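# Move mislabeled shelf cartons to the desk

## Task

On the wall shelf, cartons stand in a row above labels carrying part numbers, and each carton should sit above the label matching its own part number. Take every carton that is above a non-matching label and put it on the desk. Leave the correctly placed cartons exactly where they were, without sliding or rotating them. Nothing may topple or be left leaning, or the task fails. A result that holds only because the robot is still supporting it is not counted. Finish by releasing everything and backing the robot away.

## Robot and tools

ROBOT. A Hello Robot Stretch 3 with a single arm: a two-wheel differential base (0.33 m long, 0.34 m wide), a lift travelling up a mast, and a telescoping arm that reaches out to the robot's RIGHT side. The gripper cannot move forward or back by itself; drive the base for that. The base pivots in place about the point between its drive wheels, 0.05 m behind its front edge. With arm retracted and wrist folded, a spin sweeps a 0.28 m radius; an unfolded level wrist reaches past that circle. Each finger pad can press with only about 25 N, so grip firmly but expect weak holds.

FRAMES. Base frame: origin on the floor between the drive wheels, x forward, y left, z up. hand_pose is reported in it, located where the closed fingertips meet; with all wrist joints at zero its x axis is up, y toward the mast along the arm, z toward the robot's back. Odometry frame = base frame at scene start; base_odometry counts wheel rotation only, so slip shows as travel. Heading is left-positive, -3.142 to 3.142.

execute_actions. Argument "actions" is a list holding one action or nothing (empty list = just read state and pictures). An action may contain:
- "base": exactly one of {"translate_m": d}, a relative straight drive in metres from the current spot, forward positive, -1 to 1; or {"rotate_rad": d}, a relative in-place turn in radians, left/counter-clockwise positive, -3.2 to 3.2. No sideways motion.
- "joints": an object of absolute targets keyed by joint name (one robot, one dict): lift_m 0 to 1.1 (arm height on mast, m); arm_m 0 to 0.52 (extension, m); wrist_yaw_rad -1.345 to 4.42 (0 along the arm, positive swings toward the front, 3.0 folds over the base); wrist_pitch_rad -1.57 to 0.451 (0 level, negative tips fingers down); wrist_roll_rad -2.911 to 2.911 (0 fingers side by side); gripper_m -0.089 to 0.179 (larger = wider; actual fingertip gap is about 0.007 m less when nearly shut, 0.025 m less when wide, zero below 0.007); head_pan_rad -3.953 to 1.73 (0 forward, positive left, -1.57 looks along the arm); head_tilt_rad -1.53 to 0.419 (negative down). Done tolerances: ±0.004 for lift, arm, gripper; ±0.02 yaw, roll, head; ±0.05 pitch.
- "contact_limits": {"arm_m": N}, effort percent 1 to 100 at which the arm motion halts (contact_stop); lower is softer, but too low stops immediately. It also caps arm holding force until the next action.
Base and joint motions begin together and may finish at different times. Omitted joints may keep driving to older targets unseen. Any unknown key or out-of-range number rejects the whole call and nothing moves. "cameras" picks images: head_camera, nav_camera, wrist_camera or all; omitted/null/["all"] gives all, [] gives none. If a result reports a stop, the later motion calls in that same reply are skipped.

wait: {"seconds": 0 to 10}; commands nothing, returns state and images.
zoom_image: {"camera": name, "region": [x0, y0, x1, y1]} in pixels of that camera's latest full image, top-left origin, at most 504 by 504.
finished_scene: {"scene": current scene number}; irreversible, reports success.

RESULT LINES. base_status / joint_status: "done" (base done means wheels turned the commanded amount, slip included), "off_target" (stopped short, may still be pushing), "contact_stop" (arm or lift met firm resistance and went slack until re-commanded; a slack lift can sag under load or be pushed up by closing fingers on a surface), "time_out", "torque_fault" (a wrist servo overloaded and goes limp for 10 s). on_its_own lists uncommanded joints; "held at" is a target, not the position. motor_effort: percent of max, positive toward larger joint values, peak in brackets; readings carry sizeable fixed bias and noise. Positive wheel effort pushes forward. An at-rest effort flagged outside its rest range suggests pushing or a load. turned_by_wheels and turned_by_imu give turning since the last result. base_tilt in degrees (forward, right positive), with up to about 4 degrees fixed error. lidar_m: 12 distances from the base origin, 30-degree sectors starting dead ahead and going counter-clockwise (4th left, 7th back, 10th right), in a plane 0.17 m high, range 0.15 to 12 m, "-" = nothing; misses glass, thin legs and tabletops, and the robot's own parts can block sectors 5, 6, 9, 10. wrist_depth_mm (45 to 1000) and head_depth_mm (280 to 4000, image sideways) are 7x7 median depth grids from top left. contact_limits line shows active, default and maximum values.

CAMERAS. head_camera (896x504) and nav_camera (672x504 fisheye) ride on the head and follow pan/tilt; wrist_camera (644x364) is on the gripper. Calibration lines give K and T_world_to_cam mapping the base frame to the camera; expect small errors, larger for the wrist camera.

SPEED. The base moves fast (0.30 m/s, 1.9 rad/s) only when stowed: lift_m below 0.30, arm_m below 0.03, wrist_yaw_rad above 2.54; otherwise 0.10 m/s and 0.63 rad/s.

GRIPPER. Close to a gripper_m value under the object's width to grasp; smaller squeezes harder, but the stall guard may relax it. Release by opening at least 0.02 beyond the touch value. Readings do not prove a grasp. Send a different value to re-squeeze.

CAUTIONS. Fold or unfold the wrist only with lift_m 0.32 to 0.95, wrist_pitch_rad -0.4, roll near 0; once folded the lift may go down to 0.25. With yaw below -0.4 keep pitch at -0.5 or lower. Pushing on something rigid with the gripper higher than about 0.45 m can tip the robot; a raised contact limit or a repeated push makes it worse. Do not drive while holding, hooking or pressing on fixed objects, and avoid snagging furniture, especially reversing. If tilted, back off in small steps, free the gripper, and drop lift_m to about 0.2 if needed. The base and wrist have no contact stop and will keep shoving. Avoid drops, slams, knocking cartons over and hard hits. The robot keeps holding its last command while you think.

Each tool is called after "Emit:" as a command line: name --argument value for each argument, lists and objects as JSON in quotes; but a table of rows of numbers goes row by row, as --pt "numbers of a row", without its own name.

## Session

Emit:
execute_actions --actions '[]'

Scene clock: 0.00 s.
base_odometry: x=+0.000 y=+0.000 heading=+0.000 (m, m, rad; odometry frame)
turned_by_wheels: +0.000 (rad since the last result)
turned_by_imu: +0.000 (rad since the last result)
base_tilt: forward=+1.9 right=+0.7 (deg)
lidar_m: 2.09 1.71 2.16 1.42 1.79 1.71 2.56 2.54 2.35 1.96 1.96 2.09
head_depth_mm: 1985 2599 2604 2621 2606 2108 2459 / 2010 2512 2510 2510 2508 1921 2428 / 2023 2433 2428 2412 2434 1891 2385 / 2031 2337 2333 2335 2332 1743 2332 / 2038 2270 2236 2249 2277 1725 2249 / 2067 2187 2188 2199 2188 1703 2176 / 2067 2126 2114 2121 2106 1687 2098
base_status: not commanded
joint_positions: lift_m=+0.424 arm_m=-0.002 wrist_yaw_rad=+2.959 wrist_pitch_rad=-0.339 wrist_roll_rad=-0.016 gripper_m=+0.037 head_pan_rad=+0.020 head_tilt_rad=+0.010
joint_status: not commanded
motor_effort: left_wheel=+1 right_wheel=+0 lift_m=+30 arm_m=+0 wrist_yaw_rad=+0 wrist_pitch_rad=+8 wrist_roll_rad=+0 gripper_m=+1 head_pan_rad=-1 head_tilt_rad=+2 (%)
hand_pose: x=+0.0211 y=+0.0871 z=+0.4552 quat_wxyz=(+0.182, +0.699, +0.057, +0.689) (m; base frame)
wrist_depth_mm: - - - - - - - / - - - - - - - / - - - - - - - / - - - - - - - / 868 - 945 927 941 965 987 / 696 709 - 745 755 759 792 / 602 618 613 630 628 651 657
pictures: head_camera (sideways: a quarter turn clockwise sets it upright), nav_camera (sideways: a quarter turn counterclockwise sets it upright), wrist_camera
camera_calibration (this result's frames):
head_camera: T_world_to_cam=[[0.0405915, -0.0275649, -0.998796, 1.31449], [-0.0135973, 0.999512, -0.0281373, 0.0430276], [0.999083, 0.0147231, 0.0401969, -0.0968683], [0, 0, 0, 1]] pos_world=[0.0440075, -0.00534661, 1.31801]
nav_camera: T_world_to_cam=[[-0.0482535, 0.0332761, 0.998281, -1.25846], [-0.0156282, -0.999348, 0.0325563, 0.00964089], [0.998713, -0.0140304, 0.0487421, -0.107685], [0, 0, 0, 1]] pos_world=[0.046972, 0.0500003, 1.26123]
wrist_camera: T_world_to_cam=[[0.977986, -0.202983, 0.0483778, -0.0281347], [-0.0583146, -0.488465, -0.870633, 0.468102], [0.200355, 0.848646, -0.489549, 0.309714], [0, 0, 0, 1]] pos_world=[-0.00724026, -0.0398978, 0.560526]
Images, in order (width x height): head_camera 896x504, nav_camera 672x504, wrist_camera 644x364.

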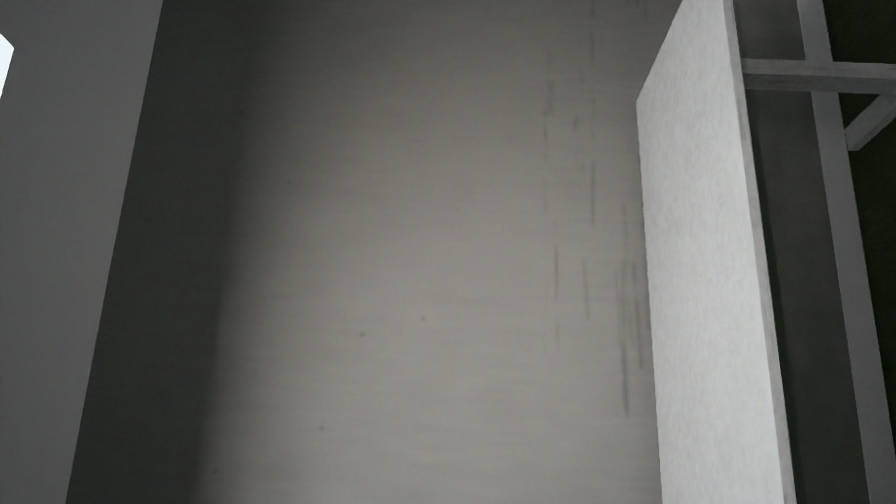

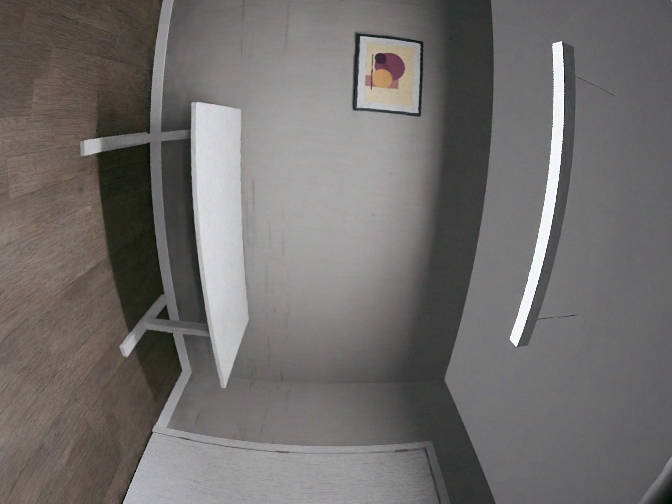

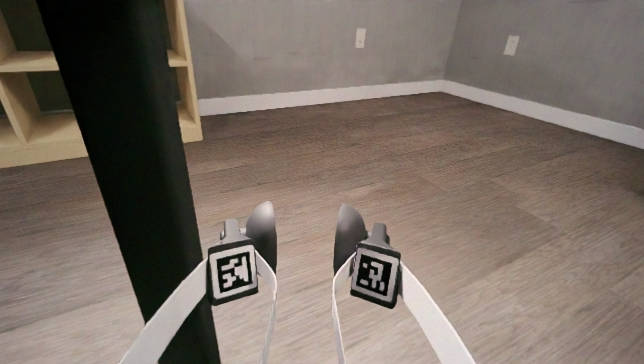

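Desk is ahead; shelf likely behind.

Emit:
execute_actions --actions '[{"joints":{"head_pan_rad":-2.9,"head_tilt_rad":-0.3}}]' --cameras '["head_camera","nav_camera"]'

Scene clock: 4.40 s.
base_odometry: x=+0.000 y=+0.000 heading=+0.000 (m, m, rad; odometry frame)
turned_by_wheels: +0.000 (rad since the last result)
turned_by_imu: -0.001 (rad since the last result)
base_tilt: forward=+2.0 right=+0.8 (deg)
lidar_m: 2.09 1.70 2.15 1.42 1.79 1.71 2.55 2.53 2.35 1.97 1.96 2.09
head_depth_mm: 2373 2482 2606 2778 2895 2120 1647 / 2341 2484 2583 2733 2835 2112 1639 / 2326 2450 2585 2507 2823 2108 1640 / 2321 2435 2549 2452 2799 2091 1625 / 2310 2427 2520 2437 2764 2072 1630 / 2268 2385 2487 2624 2723 2070 1623 / 2258 2377 2493 2635 2715 2051 1611
base_status: not commanded
joint_positions: lift_m=+0.424 arm_m=-0.002 wrist_yaw_rad=+2.959 wrist_pitch_rad=-0.339 wrist_roll_rad=-0.016 gripper_m=+0.037 head_pan_rad=-2.893 head_tilt_rad=-0.296
joint_status: all done
motor_effort: left_wheel=+0(1) right_wheel=+0(1) lift_m=+30(30) arm_m=+0(0) wrist_yaw_rad=+0(0) wrist_pitch_rad=+8(7) wrist_roll_rad=+0(0) gripper_m=+0(1) head_pan_rad=-5(48) head_tilt_rad=-1(22) (%)
hand_pose: x=+0.0211 y=+0.0871 z=+0.4552 quat_wxyz=(+0.182, +0.699, +0.057, +0.689) (m; base frame)
wrist_depth_mm: - - - - - - - / - - - - - - - / - - - - - - - / - - - - - - - / 856 - 939 920 960 990 997 / 714 711 - 742 765 781 781 / 613 621 621 611 637 650 660
pictures: head_camera (sideways: a quarter turn clockwise sets it upright), nav_camera (sideways: a quarter turn counterclockwise sets it upright)
camera_calibration (this result's frames):
head_camera: T_world_to_cam=[[0.24763, 0.0921757, -0.96446, 1.26813], [0.248895, -0.968108, -0.0286195, 0.0420428], [-0.936339, -0.232962, -0.262674, 0.309198], [0, 0, 0, 1]] pos_world=[-0.034977, -0.00415766, 1.30548]
nav_camera: T_world_to_cam=[[-0.23906, -0.0960442, 0.966243, -1.21519], [-0.223002, 0.973928, 0.0416347, -0.000898361], [-0.94505, -0.205521, -0.254245, 0.298587], [0, 0, 0, 1]] pos_world=[-0.0085234, -0.0544709, 1.25012]
Images, in order (width x height): head_camera 896x504, nav_camera 672x504.

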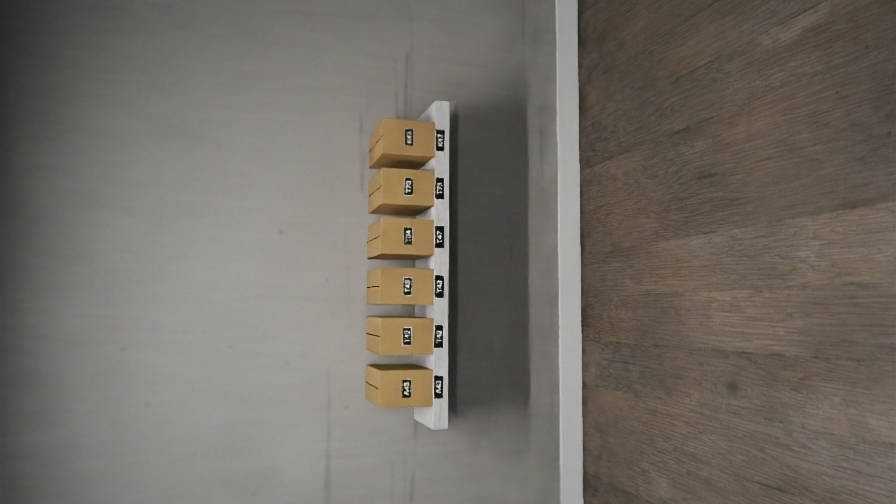

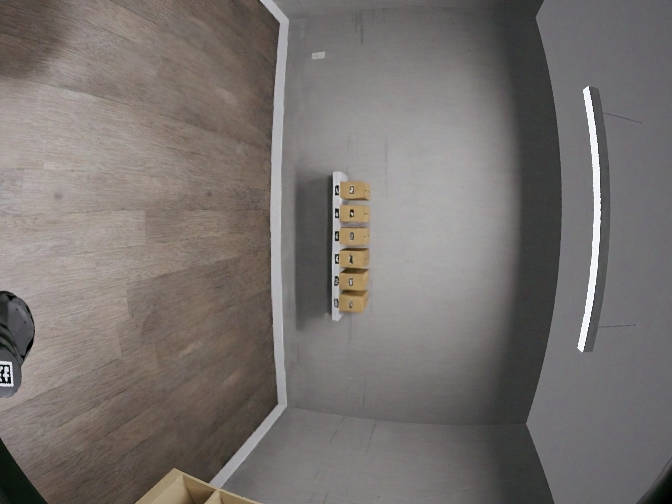

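Emit:
execute_actions --actions '[{"base":{"rotate_rad":-2.865},"joints":{"head_pan_rad":0,"head_tilt_rad":-0.4,"lift_m":0.27}}]' --cameras '[]'

Emit:
execute_actions --actions '[{"base":{"translate_m":1.0}}]' --cameras '["head_camera"]'

Scene clock: 12.57 s.
base_odometry: x=+0.000 y=+0.000 heading=-2.865 (m, m, rad; odometry frame)
turned_by_wheels: -2.865 (rad since the last result)
turned_by_imu: -2.898 (rad since the last result)
base_tilt: forward=+1.9 right=+1.0 (deg)
lidar_m: 2.54 2.61 2.06 1.96 2.01 2.09 1.71 2.25 1.88 1.43 1.45 2.44
head_depth_mm: 2279 2443 2638 2835 2459 1865 1498 / 2273 2429 2547 2819 2434 1854 1490 / 2272 2421 2434 2789 2441 1846 1489 / 2248 2411 2388 2810 2412 1838 1483 / 2252 2408 2437 2778 2377 1819 1481 / 2220 2388 2495 2776 2387 1832 1476 / 2217 2365 2520 2744 2383 1800 1462
base_status: done
joint_positions: lift_m=+0.271 arm_m=-0.002 wrist_yaw_rad=+2.959 wrist_pitch_rad=-0.339 wrist_roll_rad=-0.016 gripper_m=+0.037 head_pan_rad=-0.007 head_tilt_rad=-0.395
joint_status: all done
motor_effort: left_wheel=+4(17) right_wheel=-2(9) lift_m=+15(27) arm_m=+0(0) wrist_yaw_rad=+0(0) wrist_pitch_rad=+8(8) wrist_roll_rad=+0(0) gripper_m=-1(1) head_pan_rad=+4(45) head_tilt_rad=-3(13) (%)
hand_pose: x=+0.0211 y=+0.0871 z=+0.3014 quat_wxyz=(+0.182, +0.699, +0.057, +0.689) (m; base frame)
wrist_depth_mm: - - - - - - - / - - - - - - - / - - - - - - - / 805 - 845 866 877 913 957 / 625 - 679 663 681 687 702 / 508 519 - 532 550 562 568 / 443 - - 454 458 473 480
pictures: none
No camera images: the call's "cameras" was empty. Leave "cameras" out to get every camera's image.

Scene clock: 17.60 s.
base_odometry: x=-0.962 y=-0.273 heading=-2.865 (m, m, rad; odometry frame)
turned_by_wheels: +0.000 (rad since the last result)
turned_by_imu: +0.004 (rad since the last result)
base_tilt: forward=+1.9 right=+0.8 (deg)
lidar_m: 1.55 1.59 2.09 2.00 2.05 2.71 2.70 2.59 1.49 1.35 1.79 1.63
head_depth_mm: 1363 1459 1564 1441 1831 1868 1498 / 1363 1452 1561 1424 1826 1851 1495 / 1354 1448 1549 1403 1812 1856 1484 / 1344 1441 1544 1401 1797 1841 1488 / 1339 1437 1531 1389 1788 1830 1478 / 1324 1417 1530 1397 1780 1815 1479 / 1332 1419 1517 1400 1771 1810 1465
base_status: done
joint_positions: lift_m=+0.271 arm_m=-0.002 wrist_yaw_rad=+2.959 wrist_pitch_rad=-0.339 wrist_roll_rad=-0.016 gripper_m=+0.037 head_pan_rad=-0.007 head_tilt_rad=-0.396
joint_status: not commanded
motor_effort: left_wheel=+3(16) right_wheel=-2(6) lift_m=+15(15) arm_m=+0(1) wrist_yaw_rad=+0(0) wrist_pitch_rad=+8(8) wrist_roll_rad=+1(0) gripper_m=+0(0) head_pan_rad=+3(4) head_tilt_rad=-1(1) (%)
hand_pose: x=+0.0211 y=+0.0871 z=+0.3014 quat_wxyz=(+0.182, +0.699, +0.057, +0.689) (m; base frame)
wrist_depth_mm: - - - - - - - / - - - - - - - / - - - - - - - / 803 - 845 858 910 903 959 / 630 - 674 665 672 699 718 / 515 514 - 532 551 554 574 / 444 - - 454 460 471 477
pictures: head_camera (sideways: a quarter turn clockwise sets it upright)
camera_calibration (this result's frames):
head_camera: T_world_to_cam=[[-0.357724, -0.0258651, -0.933469, 1.23135], [0.00130221, 0.999602, -0.0281965, 0.0429988], [0.933826, -0.0113022, -0.357548, 0.421265], [0, 0, 0, 1]] pos_world=[0.0470409, -0.00637141, 1.30126]
Images, in order (width x height): head_camera 896x504.

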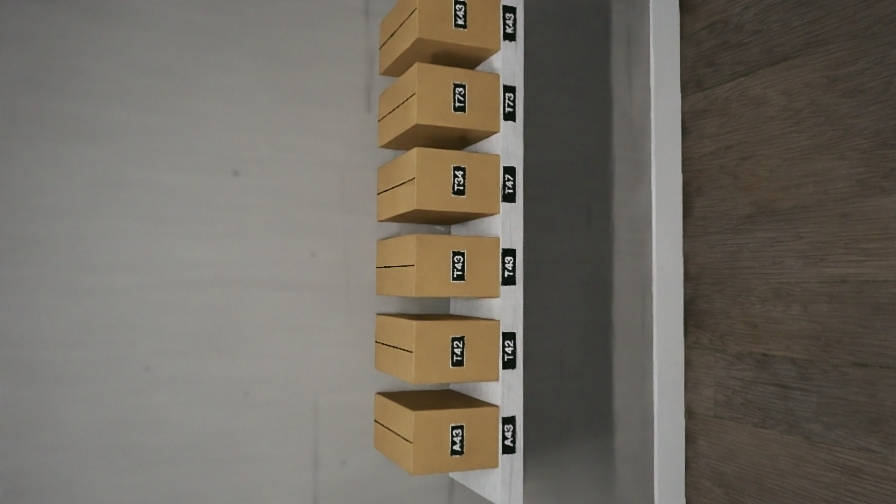

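Emit:
zoom_image --camera "head_camera" --region '[430, 0, 540, 250]'

Emit:
zoom_image --camera "head_camera" --region '[430, 230, 540, 480]'

Region (430, 0, 540, 250) of head_camera's 896x504 image, scaled by 2.016, with more detail than that image has; it fills the left 222 columns of this view, and the rest is white.

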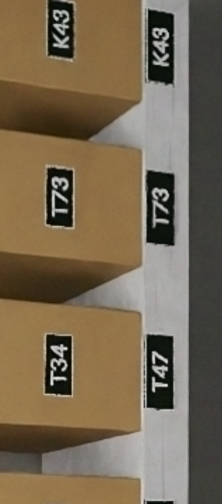

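Region (430, 230, 540, 480) of head_camera's 896x504 image, scaled by 2.016, with more detail than that image has; it fills the left 222 columns of this view, and the rest is white.

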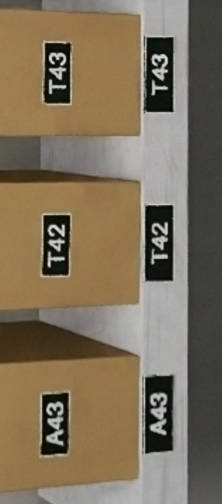

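Emit:
execute_actions --actions '[{"base":{"translate_m":0.85}}]' --cameras '[]'

Emit:
execute_actions --actions '[{"base":{"rotate_rad":1.555},"joints":{"head_pan_rad":-1.57,"head_tilt_rad":-0.6}}]' --cameras '[]'

Emit:
execute_actions --actions '[{"base":{"translate_m":-0.15},"joints":{"lift_m":0.9,"wrist_pitch_rad":-0.4}}]' --cameras '[]'

Emit:
execute_actions --actions '[{"joints":{"wrist_yaw_rad":0.0}}]' --cameras '[]'

Emit:
execute_actions --actions '[{"joints":{"wrist_pitch_rad":-1.57,"lift_m":1.1,"gripper_m":0.137}}]' --cameras '[]'

Emit:
execute_actions --actions '[{"joints":{"arm_m":0.42}}]'

Scene clock: 30.73 s.
base_odometry: x=-1.780 y=-0.506 heading=-2.865 (m, m, rad; odometry frame)
turned_by_wheels: +0.000 (rad since the last result)
turned_by_imu: +0.002 (rad since the last result)
base_tilt: forward=+2.0 right=+0.8 (deg)
lidar_m: 0.71 0.73 0.97 2.03 2.08 2.79 3.52 1.97 1.57 1.72 1.04 0.74
head_depth_mm: 594 634 680 734 784 644 588 / 591 632 676 728 773 641 584 / 589 630 674 726 776 719 642 / 586 627 672 720 763 637 575 / 584 622 667 717 766 680 581 / 582 620 664 712 757 651 581 / 578 617 660 710 757 627 562
base_status: done
joint_positions: lift_m=+0.271 arm_m=-0.002 wrist_yaw_rad=+2.959 wrist_pitch_rad=-0.339 wrist_roll_rad=-0.016 gripper_m=+0.037 head_pan_rad=-0.007 head_tilt_rad=-0.396
joint_status: not commanded
motor_effort: left_wheel=+2(14) right_wheel=-2(6) lift_m=+16(16) arm_m=+0(0) wrist_yaw_rad=+0(0) wrist_pitch_rad=+8(8) wrist_roll_rad=+0(1) gripper_m=+1(1) head_pan_rad=+4(4) head_tilt_rad=-2(3) (%)
hand_pose: x=+0.0211 y=+0.0871 z=+0.3014 quat_wxyz=(+0.182, +0.699, +0.057, +0.689) (m; base frame)
wrist_depth_mm: - - - - - 899 660 / - - - - - 911 664 / - - - - - 914 665 / 799 - 838 874 904 859 685 / 627 - 674 663 684 701 647 / 517 512 - 541 556 560 573 / 451 - - 457 461 469 480
pictures: none
No camera images: the call's "cameras" was empty. Leave "cameras" out to get every camera's image.

Scene clock: 33.03 s.
base_odometry: x=-1.780 y=-0.506 heading=-1.310 (m, m, rad; odometry frame)
turned_by_wheels: +1.555 (rad since the last result)
turned_by_imu: +1.569 (rad since the last result)
base_tilt: forward=+2.1 right=+0.8 (deg)
lidar_m: 2.03 2.08 2.74 3.52 2.43 1.57 1.72 1.06 0.75 0.71 0.72 0.95
head_depth_mm: 600 661 734 798 642 697 1256 / 597 660 731 782 640 676 1245 / 595 655 729 792 700 702 1235 / 592 652 724 775 635 663 1226 / 590 650 719 794 798 699 1223 / 587 645 716 771 649 670 1224 / 585 642 713 774 626 651 1222
base_status: done
joint_positions: lift_m=+0.271 arm_m=-0.002 wrist_yaw_rad=+2.959 wrist_pitch_rad=-0.339 wrist_roll_rad=-0.016 gripper_m=+0.037 head_pan_rad=-1.563 head_tilt_rad=-0.593
joint_status: all done
motor_effort: left_wheel=-2(12) right_wheel=+3(14) lift_m=+16(16) arm_m=+0(1) wrist_yaw_rad=+0(1) wrist_pitch_rad=+8(8) wrist_roll_rad=+0(1) gripper_m=+1(1) head_pan_rad=-4(47) head_tilt_rad=-4(19) (%)
hand_pose: x=+0.0211 y=+0.0871 z=+0.3014 quat_wxyz=(+0.182, +0.699, +0.057, +0.689) (m; base frame)
wrist_depth_mm: - - - - - - - / - - - - - - - / - - - - - - - / 792 - 841 866 889 914 956 / 622 - 685 669 687 687 710 / 509 517 - 539 550 559 567 / 443 - - 454 458 465 474
pictures: none
No camera images: the call's "cameras" was empty. Leave "cameras" out to get every camera's image.

Scene clock: 39.60 s.
base_odometry: x=-1.818 y=-0.361 heading=-1.310 (m, m, rad; odometry frame)
turned_by_wheels: +0.000 (rad since the last result)
turned_by_imu: -0.002 (rad since the last result)
base_tilt: forward=+1.9 right=+0.8 (deg)
lidar_m: 2.18 2.23 2.94 3.54 1.86 1.44 1.57 1.08 0.76 0.72 0.73 0.96
head_depth_mm: 608 670 747 809 642 663 - / 606 667 740 790 661 675 - / 603 665 738 798 678 708 - / 599 659 732 781 635 676 - / 599 657 729 804 838 713 - / 596 655 725 772 629 666 - / 592 649 719 782 626 682 1217
base_status: done
joint_positions: lift_m=+0.899 arm_m=-0.002 wrist_yaw_rad=+2.959 wrist_pitch_rad=-0.413 wrist_roll_rad=-0.016 gripper_m=+0.037 head_pan_rad=-1.563 head_tilt_rad=-0.593
joint_status: all done
motor_effort: left_wheel=-2(16) right_wheel=+3(8) lift_m=+43(44) arm_m=+0(0) wrist_yaw_rad=+0(0) wrist_pitch_rad=+7(8) wrist_roll_rad=+0(0) gripper_m=-1(0) head_pan_rad=-4(4) head_tilt_rad=-3(4) (%)
hand_pose: x=+0.0196 y=+0.0786 z=+0.9131 quat_wxyz=(+0.207, +0.697, +0.083, +0.682) (m; base frame)
wrist_depth_mm: - - - - - - - / - - - - - - - / - - - - - - - / - - - - - - - / - - - - - - - / - - - - - - - / - - - - - - -
pictures: none
No camera images: the call's "cameras" was empty. Leave "cameras" out to get every camera's image.

Scene clock: 42.07 s.
base_odometry: x=-1.818 y=-0.361 heading=-1.310 (m, m, rad; odometry frame)
turned_by_wheels: +0.000 (rad since the last result)
turned_by_imu: +0.000 (rad since the last result)
base_tilt: forward=+1.9 right=+0.8 (deg)
lidar_m: 2.17 2.23 2.94 3.52 1.85 1.43 1.57 1.08 0.76 0.71 0.73 0.97
head_depth_mm: 608 670 745 809 641 665 - / 606 667 740 791 659 674 - / 603 665 736 802 701 - - / 600 660 731 781 653 - - / 598 657 729 803 836 715 1236 / 595 654 724 773 628 668 1221 / 591 650 720 782 626 682 1217
base_status: not commanded
joint_positions: lift_m=+0.899 arm_m=-0.002 wrist_yaw_rad=+0.003 wrist_pitch_rad=-0.413 wrist_roll_rad=-0.016 gripper_m=+0.037 head_pan_rad=-1.563 head_tilt_rad=-0.593
joint_status: all done
motor_effort: left_wheel=-3(3) right_wheel=+3(3) lift_m=+43(43) arm_m=+0(0) wrist_yaw_rad=-2(2) wrist_pitch_rad=+7(7) wrist_roll_rad=+0(0) gripper_m=+0(1) head_pan_rad=-4(5) head_tilt_rad=-3(4) (%)
hand_pose: x=-0.0208 y=-0.3677 z=+0.9131 quat_wxyz=(+0.698, +0.147, -0.686, -0.143) (m; base frame)
wrist_depth_mm: 413 417 423 433 440 444 459 / 448 455 463 471 476 490 499 / 408 433 464 458 478 506 544 / 334 321 355 339 372 371 371 / 293 280 307 293 319 310 325 / 325 317 344 334 344 373 364 / 356 362 379 383 400 407 428
pictures: none
No camera images: the call's "cameras" was empty. Leave "cameras" out to get every camera's image.

Scene clock: 44.73 s.
base_odometry: x=-1.818 y=-0.361 heading=-1.310 (m, m, rad; odometry frame)
turned_by_wheels: +0.000 (rad since the last result)
turned_by_imu: +0.000 (rad since the last result)
base_tilt: forward=+1.9 right=+0.7 (deg)
lidar_m: 2.18 2.23 2.93 3.54 1.85 1.43 1.57 1.07 0.75 0.71 0.73 0.97
head_depth_mm: - - - - - - - / - - - - - - - / - - - - - - - / 599 669 720 792 - - - / 598 657 729 802 843 713 1208 / 595 653 723 772 627 668 1225 / 592 650 722 783 627 682 1218
base_status: not commanded
joint_positions: lift_m=+1.099 arm_m=-0.002 wrist_yaw_rad=+0.003 wrist_pitch_rad=-1.564 wrist_roll_rad=-0.016 gripper_m=+0.137 head_pan_rad=-1.563 head_tilt_rad=-0.593
joint_status: all done
motor_effort: left_wheel=-3(2) right_wheel=+3(3) lift_m=+43(45) arm_m=-1(1) wrist_yaw_rad=-2(2) wrist_pitch_rad=-4(6) wrist_roll_rad=+1(0) gripper_m=+8(100) head_pan_rad=-4(6) head_tilt_rad=-4(4) (%)
hand_pose: x=-0.0217 y=-0.1202 z=+0.9817 quat_wxyz=(+0.506, +0.503, -0.497, -0.494) (m; base frame)
wrist_depth_mm: - - - - - - - / - - - - - - - / - - - - - - - / - - - - - - - / - - - - - - - / - - - - - - - / - - - - - - -
pictures: none
No camera images: the call's "cameras" was empty. Leave "cameras" out to get every camera's image.

Scene clock: 49.03 s.
base_odometry: x=-1.818 y=-0.361 heading=-1.310 (m, m, rad; odometry frame)
turned_by_wheels: +0.000 (rad since the last result)
turned_by_imu: -0.001 (rad since the last result)
base_tilt: forward=+2.0 right=+0.8 (deg)
lidar_m: 2.17 2.23 2.94 3.52 1.85 1.44 1.57 1.08 0.76 0.72 0.73 0.96
head_depth_mm: 618 669 743 809 641 697 1273 / 600 666 739 789 659 700 1261 / - 656 740 799 680 710 1250 / 599 648 743 779 634 677 1241 / 597 657 726 803 835 713 1233 / 595 654 725 771 629 667 1226 / 591 650 720 782 626 680 1217
base_status: not commanded
joint_positions: lift_m=+1.099 arm_m=+0.420 wrist_yaw_rad=+0.001 wrist_pitch_rad=-1.566 wrist_roll_rad=-0.016 gripper_m=+0.137 head_pan_rad=-1.563 head_tilt_rad=-0.593
joint_status: all done
motor_effort: left_wheel=-2(2) right_wheel=+3(3) lift_m=+43(43) arm_m=+3(3) wrist_yaw_rad=-1(2) wrist_pitch_rad=-3(4) wrist_roll_rad=+1(1) gripper_m=+2(2) head_pan_rad=-4(3) head_tilt_rad=-3(3) (%)
hand_pose: x=-0.0217 y=-0.5419 z=+0.9817 quat_wxyz=(+0.506, +0.503, -0.497, -0.495) (m; base frame)
wrist_depth_mm: 266 268 295 273 298 281 291 / 273 273 298 282 300 289 295 / 281 282 296 289 300 296 302 / 296 288 297 297 305 305 311 / 303 296 304 304 349 314 319 / - - - - - - - / - - - - - - -
pictures: head_camera (sideways: a quarter turn clockwise sets it upright), nav_camera (sideways: a quarter turn counterclockwise sets it upright), wrist_camera
camera_calibration (this result's frames):
head_camera: T_world_to_cam=[[-0.0324094, 0.533003, -0.845492, 1.1146], [0.999473, 0.0186636, -0.0265462, 0.0347543], [0.0016307, -0.845907, -0.533328, 0.655682], [0, 0, 0, 1]] pos_world=[0.000318444, -0.0400903, 1.29301]
nav_camera: T_world_to_cam=[[0.0382195, -0.526449, 0.849347, -1.06434], [-0.998902, 0.00290448, 0.0467496, -0.00280714], [-0.0270781, -0.850202, -0.52576, 0.646317], [0, 0, 0, 1]] pos_world=[0.0553756, -0.0108126, 1.24394]
wrist_camera: T_world_to_cam=[[-0.998547, -0.0384808, 0.037722, -0.0826361], [-0.0316078, 0.985222, 0.168342, 0.395879], [-0.0436425, 0.166905, -0.985007, 1.22152], [0, 0, 0, 1]] pos_world=[-0.0166929, -0.597086, 1.13968]
Images, in order (width x height): head_camera 896x504, nav_camera 672x504, wrist_camera 644x364.

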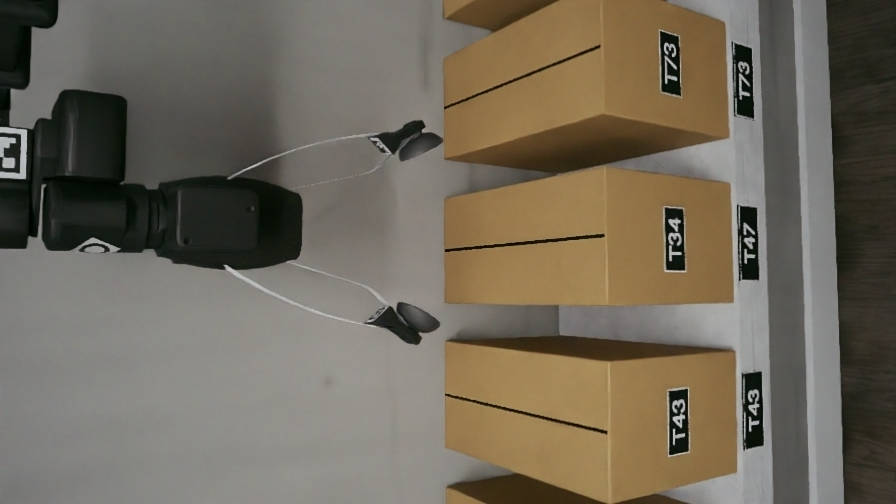

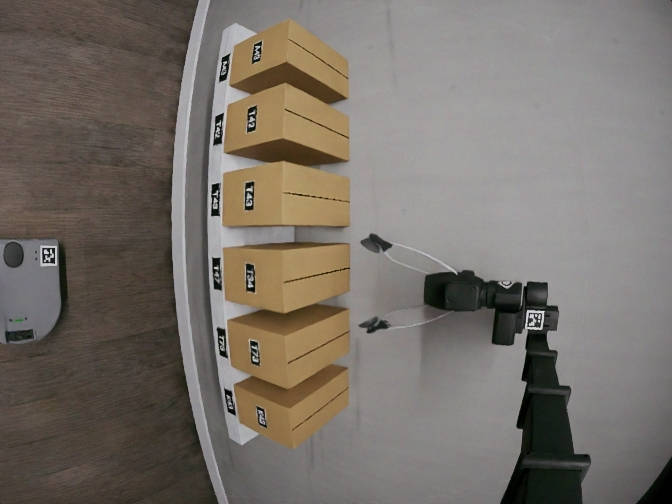

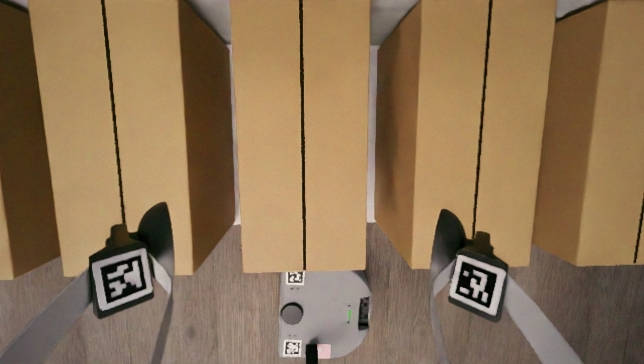

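Emit:
execute_actions --actions '[{"base":{"translate_m":0.012},"joints":{"arm_m":0.46,"wrist_yaw_rad":0.05,"lift_m":0.99}}]'

Scene clock: 60.20 s.
base_odometry: x=-1.815 y=-0.372 heading=-1.310 (m, m, rad; odometry frame)
turned_by_wheels: +0.000 (rad since the last result)
turned_by_imu: -0.001 (rad since the last result)
base_tilt: forward=+2.0 right=+0.8 (deg)
lidar_m: 2.16 2.22 2.92 3.51 1.85 1.44 1.58 1.07 0.75 0.71 0.73 0.96
head_depth_mm: 608 644 - 809 643 696 1271 / 604 - 745 790 681 705 1254 / 594 - 737 798 656 700 1244 / 599 659 718 779 633 677 1240 / 596 655 727 791 837 713 1231 / 594 652 722 771 629 666 1220 / 592 648 721 778 647 691 1219
base_status: done
joint_positions: lift_m=+0.991 arm_m=+0.460 wrist_yaw_rad=+0.047 wrist_pitch_rad=-1.566 wrist_roll_rad=-0.016 gripper_m=+0.137 head_pan_rad=-1.563 head_tilt_rad=-0.593
joint_status: all done
motor_effort: left_wheel=-3(5) right_wheel=+3(9) lift_m=+15(40) arm_m=+4(4) wrist_yaw_rad=+2(1) wrist_pitch_rad=-3(3) wrist_roll_rad=+0(0) gripper_m=+0(1) head_pan_rad=-4(3) head_tilt_rad=-4(4) (%)
hand_pose: x=-0.0227 y=-0.5818 z=+0.8730 quat_wxyz=(+0.517, +0.514, -0.485, -0.483) (m; base frame)
wrist_depth_mm: 165 177 170 171 174 184 178 / 170 179 174 175 178 181 183 / 174 181 179 179 184 187 188 / 179 184 184 184 189 191 193 / 183 186 188 190 193 196 198 / 187 250 193 195 200 202 204 / 194 196 201 202 233 208 210
pictures: head_camera (sideways: a quarter turn clockwise sets it upright), nav_camera (sideways: a quarter turn counterclockwise sets it upright), wrist_camera
camera_calibration (this result's frames):
head_camera: T_world_to_cam=[[-0.0324094, 0.533003, -0.845492, 1.1146], [0.999473, 0.0186637, -0.0265462, 0.0347543], [0.0016308, -0.845907, -0.533328, 0.655682], [0, 0, 0, 1]] pos_world=[0.000318449, -0.0400903, 1.29301]
nav_camera: T_world_to_cam=[[0.0382196, -0.526448, 0.849348, -1.06434], [-0.998902, 0.00290436, 0.0467496, -0.00280714], [-0.027078, -0.850202, -0.52576, 0.646317], [0, 0, 0, 1]] pos_world=[0.0553756, -0.0108127, 1.24394]
wrist_camera: T_world_to_cam=[[-0.995714, -0.0844451, 0.0377082, -0.107789], [-0.0769487, 0.982658, 0.168708, 0.450656], [-0.0513008, 0.165083, -0.984945, 1.11977], [0, 0, 0, 1]] pos_world=[-0.0152042, -0.636799, 1.03095]
Images, in order (width x height): head_camera 896x504, nav_camera 672x504, wrist_camera 644x364.

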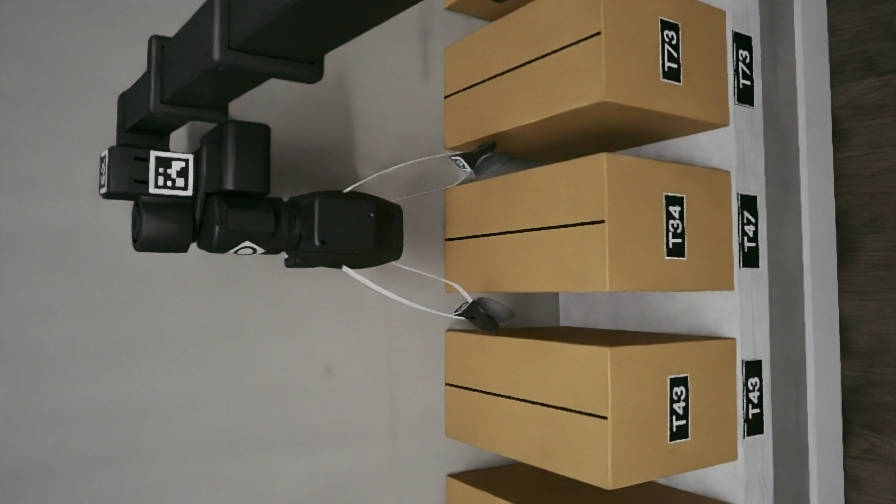

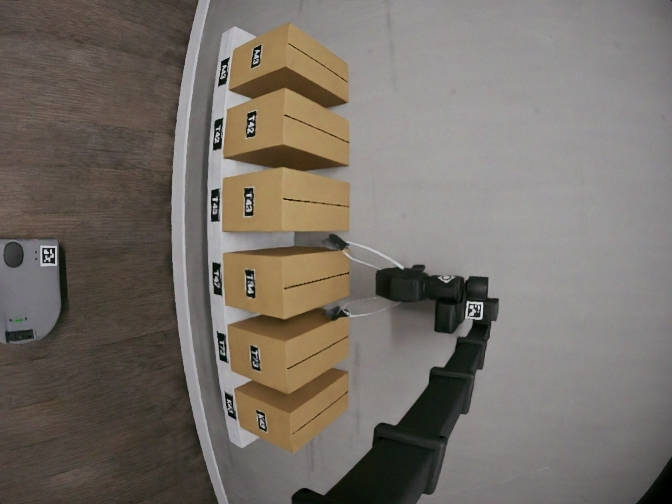

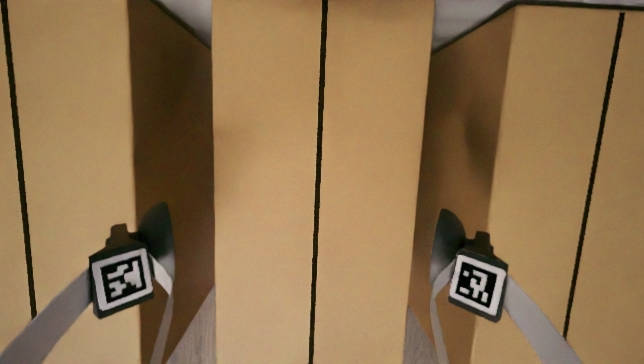

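Emit:
execute_actions --actions '[]'

Scene clock: 69.47 s.
base_odometry: x=-1.815 y=-0.372 heading=-1.310 (m, m, rad; odometry frame)
turned_by_wheels: +0.000 (rad since the last result)
turned_by_imu: -0.001 (rad since the last result)
base_tilt: forward=+2.1 right=+0.9 (deg)
lidar_m: 2.16 2.21 2.91 3.51 1.86 1.45 1.58 1.08 0.75 0.72 0.73 0.96
head_depth_mm: 607 646 - 810 641 694 1272 / 603 - 745 788 682 706 1253 / 595 - 743 799 655 699 1242 / 599 657 719 778 634 676 1241 / 596 656 728 791 836 713 1229 / 594 654 725 773 629 667 1222 / 590 649 717 781 646 692 1223
base_status: done
joint_positions: lift_m=+0.991 arm_m=+0.460 wrist_yaw_rad=+0.047 wrist_pitch_rad=-1.566 wrist_roll_rad=-0.016 gripper_m=+0.137 head_pan_rad=-1.563 head_tilt_rad=-0.593
joint_status: all done
motor_effort: left_wheel=-3(5) right_wheel=+3(9) lift_m=+16(40) arm_m=+4(4) wrist_yaw_rad=+2(1) wrist_pitch_rad=-3(3) wrist_roll_rad=+0(0) gripper_m=+1(1) head_pan_rad=-4(3) head_tilt_rad=-4(4) (%)
hand_pose: x=-0.0227 y=-0.5818 z=+0.8730 quat_wxyz=(+0.517, +0.514, -0.485, -0.483) (m; base frame)
wrist_depth_mm: 166 177 170 171 173 184 179 / 169 180 174 175 178 182 183 / 173 182 179 180 183 188 187 / 179 184 184 185 189 191 192 / 182 186 189 191 193 196 198 / 187 249 194 195 200 201 204 / 194 196 200 202 232 208 211
pictures: head_camera (sideways: a quarter turn clockwise sets it upright), nav_camera (sideways: a quarter turn counterclockwise sets it upright), wrist_camera
camera_calibration (this result's frames):
head_camera: T_world_to_cam=[[-0.0324095, 0.533004, -0.845492, 1.1146], [0.999473, 0.0186638, -0.0265462, 0.0347543], [0.0016309, -0.845907, -0.533328, 0.655682], [0, 0, 0, 1]] pos_world=[0.000318454, -0.0400903, 1.29301]
nav_camera: T_world_to_cam=[[0.0382196, -0.526449, 0.849347, -1.06434], [-0.998902, 0.00290423, 0.0467496, -0.00280714], [-0.0270779, -0.850202, -0.52576, 0.646318], [0, 0, 0, 1]] pos_world=[0.0553756, -0.0108126, 1.24394]
wrist_camera: T_world_to_cam=[[-0.995714, -0.0844451, 0.0377082, -0.107789], [-0.0769488, 0.982658, 0.168708, 0.450656], [-0.0513008, 0.165083, -0.984945, 1.11977], [0, 0, 0, 1]] pos_world=[-0.0152042, -0.636799, 1.03095]
Images, in order (width x height): head_camera 896x504, nav_camera 672x504, wrist_camera 644x364.

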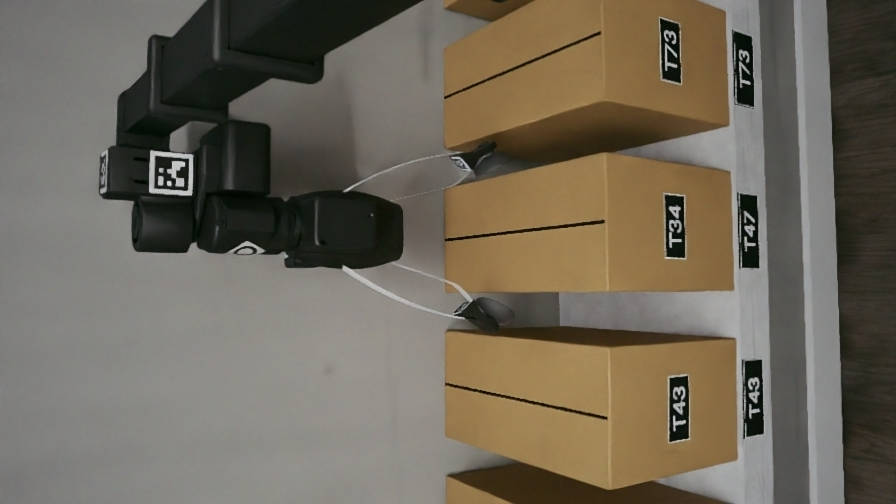

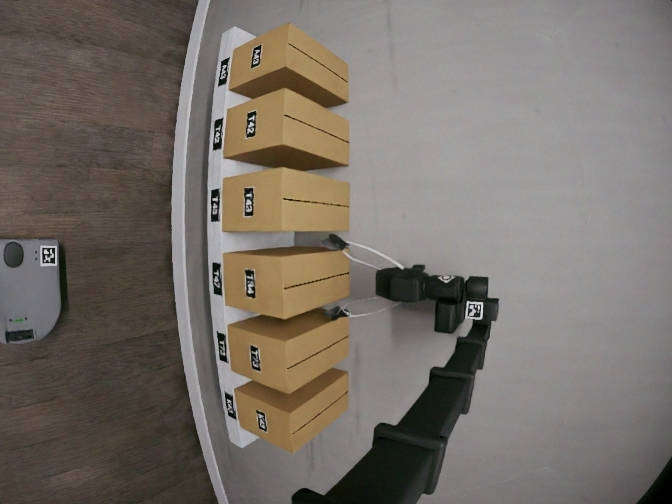

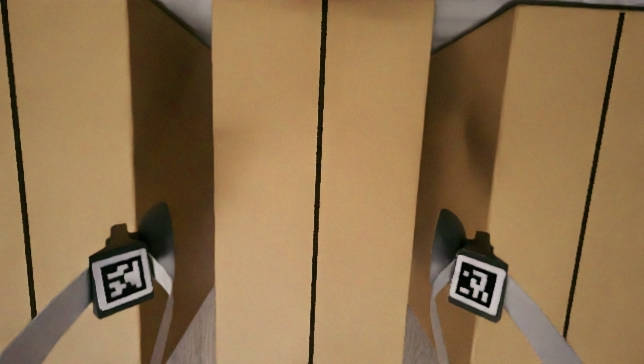

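Emit:
execute_actions --actions '[{"joints":{"lift_m":0.965}}]'

Emit:
execute_actions --actions '[{"joints":{"lift_m":0.94}}]'

Scene clock: 72.23 s.
base_odometry: x=-1.815 y=-0.372 heading=-1.310 (m, m, rad; odometry frame)
turned_by_wheels: +0.000 (rad since the last result)
turned_by_imu: -0.001 (rad since the last result)
base_tilt: forward=+1.9 right=+0.9 (deg)
lidar_m: 2.16 2.21 2.93 3.52 1.87 1.45 1.58 1.07 0.76 0.72 0.73 0.96
head_depth_mm: 606 659 - 792 641 694 1270 / 605 644 752 789 683 705 1266 / 602 - 746 804 656 698 1249 / 599 648 719 776 633 678 1234 / 596 655 727 794 826 712 1233 / 592 652 723 772 627 665 1224 / 590 650 721 780 648 692 1230
base_status: not commanded
joint_positions: lift_m=+0.966 arm_m=+0.460 wrist_yaw_rad=+0.047 wrist_pitch_rad=-1.566 wrist_roll_rad=-0.016 gripper_m=+0.137 head_pan_rad=-1.563 head_tilt_rad=-0.593
joint_status: all done
motor_effort: left_wheel=-3(2) right_wheel=+3(3) lift_m=+16(17) arm_m=+3(3) wrist_yaw_rad=+2(2) wrist_pitch_rad=-3(3) wrist_roll_rad=+0(1) gripper_m=+1(0) head_pan_rad=-5(3) head_tilt_rad=-3(3) (%)
hand_pose: x=-0.0227 y=-0.5818 z=+0.8480 quat_wxyz=(+0.517, +0.514, -0.485, -0.483) (m; base frame)
wrist_depth_mm: 143 177 146 147 149 183 153 / 146 180 150 152 153 181 157 / 150 182 154 155 157 180 161 / 153 184 158 159 162 178 166 / 159 179 162 164 166 171 171 / 161 250 166 168 171 174 176 / 167 193 172 174 177 185 181
pictures: head_camera (sideways: a quarter turn clockwise sets it upright), nav_camera (sideways: a quarter turn counterclockwise sets it upright), wrist_camera
camera_calibration (this result's frames):
head_camera: T_world_to_cam=[[-0.0324095, 0.533003, -0.845492, 1.1146], [0.999473, 0.0186638, -0.0265462, 0.0347543], [0.0016309, -0.845907, -0.533328, 0.655682], [0, 0, 0, 1]] pos_world=[0.000318454, -0.0400903, 1.29301]
nav_camera: T_world_to_cam=[[0.0382196, -0.526448, 0.849348, -1.06434], [-0.998902, 0.00290425, 0.0467496, -0.00280714], [-0.0270779, -0.850202, -0.52576, 0.646317], [0, 0, 0, 1]] pos_world=[0.0553756, -0.0108126, 1.24394]
wrist_camera: T_world_to_cam=[[-0.995714, -0.0844448, 0.0377082, -0.106846], [-0.0769485, 0.982658, 0.168708, 0.454874], [-0.0513007, 0.165083, -0.984945, 1.09515], [0, 0, 0, 1]] pos_world=[-0.0152042, -0.6368, 1.00595]
Images, in order (width x height): head_camera 896x504, nav_camera 672x504, wrist_camera 644x364.

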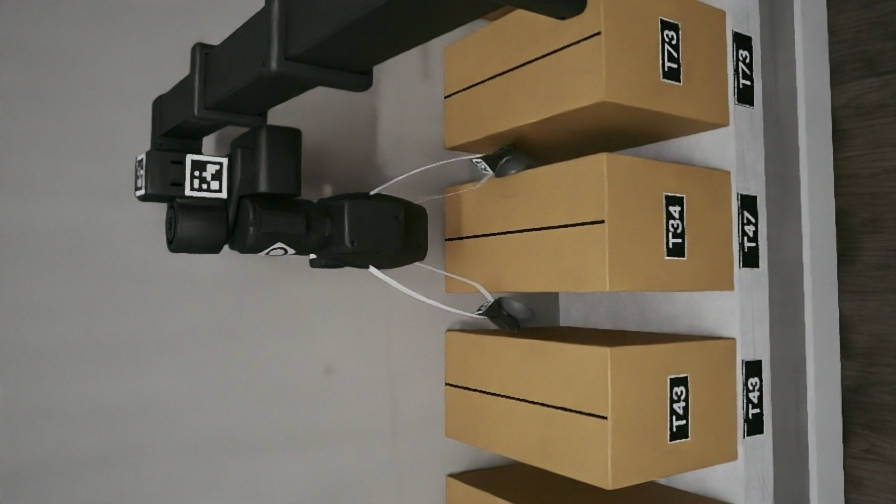

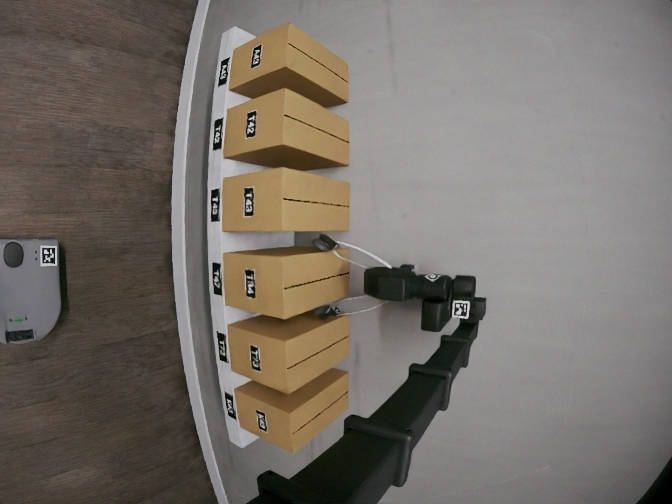

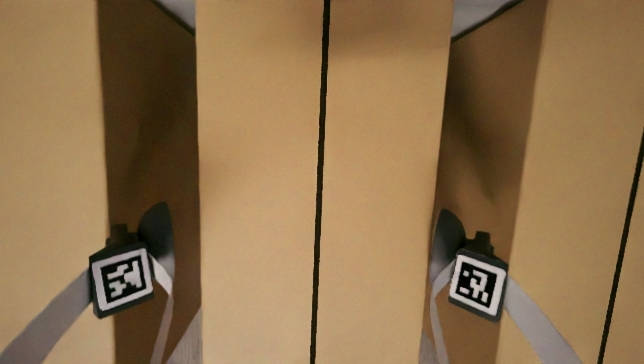

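Scene clock: 73.43 s.
base_odometry: x=-1.815 y=-0.372 heading=-1.310 (m, m, rad; odometry frame)
turned_by_wheels: +0.000 (rad since the last result)
turned_by_imu: +0.000 (rad since the last result)
base_tilt: forward=+2.0 right=+0.9 (deg)
lidar_m: 2.16 2.21 2.93 3.51 1.86 1.44 1.58 1.08 0.75 0.71 0.73 0.96
head_depth_mm: 607 669 - - 641 694 1273 / 604 647 761 788 681 704 1254 / 602 644 760 810 646 702 1247 / 600 652 718 763 635 677 1238 / 597 657 729 788 694 697 1232 / 595 653 722 771 629 667 1224 / 591 647 719 778 646 690 1218
base_status: not commanded
joint_positions: lift_m=+0.941 arm_m=+0.460 wrist_yaw_rad=+0.048 wrist_pitch_rad=-1.567 wrist_roll_rad=-0.016 gripper_m=+0.137 head_pan_rad=-1.563 head_tilt_rad=-0.593
joint_status: all done
motor_effort: left_wheel=-4(4) right_wheel=+5(7) lift_m=+14(14) arm_m=+4(3) wrist_yaw_rad=+2(1) wrist_pitch_rad=-2(3) wrist_roll_rad=+1(0) gripper_m=-5(9) head_pan_rad=-5(4) head_tilt_rad=-4(3) (%)
hand_pose: x=-0.0227 y=-0.5815 z=+0.8231 quat_wxyz=(+0.517, +0.515, -0.484, -0.483) (m; base frame)
wrist_depth_mm: 129 154 123 124 125 182 131 / 130 156 125 127 128 181 133 / 129 158 129 131 132 179 136 / 131 171 132 134 136 178 140 / 134 151 136 138 140 166 143 / 136 140 140 141 144 152 148 / 142 179 144 146 148 185 152
pictures: head_camera (sideways: a quarter turn clockwise sets it upright), nav_camera (sideways: a quarter turn counterclockwise sets it upright), wrist_camera
camera_calibration (this result's frames):
head_camera: T_world_to_cam=[[-0.0324094, 0.533004, -0.845492, 1.1146], [0.999473, 0.0186636, -0.0265462, 0.0347543], [0.0016307, -0.845907, -0.533328, 0.655682], [0, 0, 0, 1]] pos_world=[0.000318444, -0.0400903, 1.29301]
nav_camera: T_world_to_cam=[[0.0382195, -0.526449, 0.849347, -1.06434], [-0.998902, 0.00290447, 0.0467496, -0.00280714], [-0.0270781, -0.850202, -0.52576, 0.646318], [0, 0, 0, 1]] pos_world=[0.0553756, -0.0108126, 1.24394]
wrist_camera: T_world_to_cam=[[-0.995654, -0.0851682, 0.0376638, -0.106294], [-0.0776086, 0.982404, 0.169878, 0.457654], [-0.0514693, 0.166217, -0.984745, 1.07106], [0, 0, 0, 1]] pos_world=[-0.0151878, -0.636681, 0.980974]
Images, in order (width x height): head_camera 896x504, nav_camera 672x504, wrist_camera 644x364.

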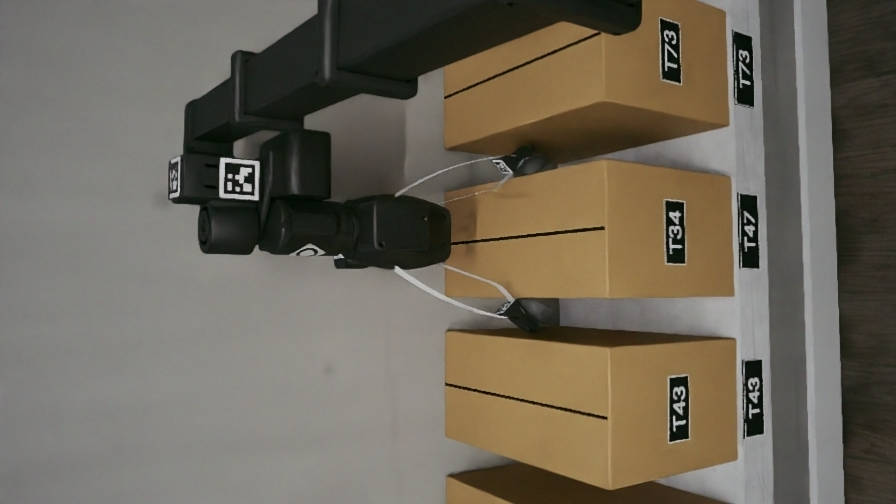

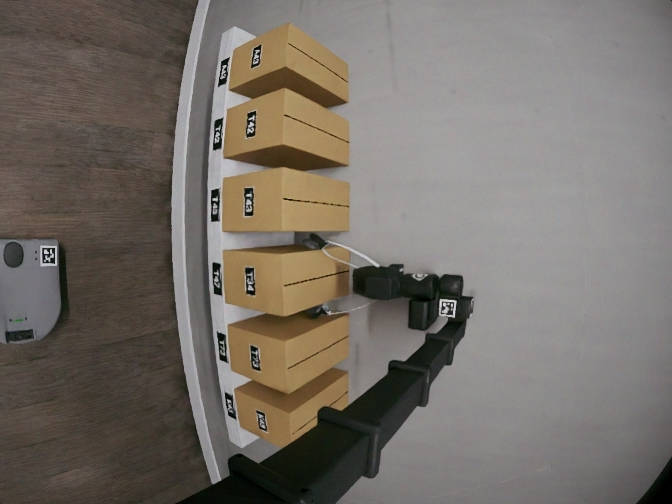

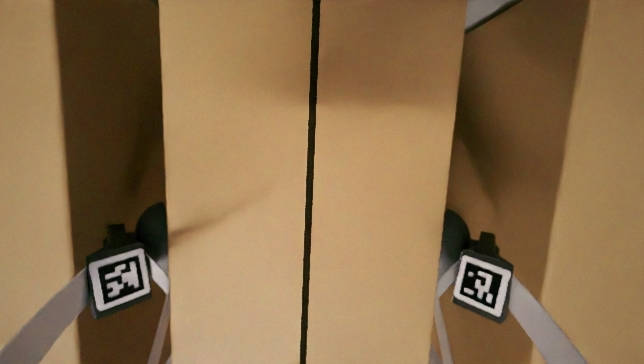

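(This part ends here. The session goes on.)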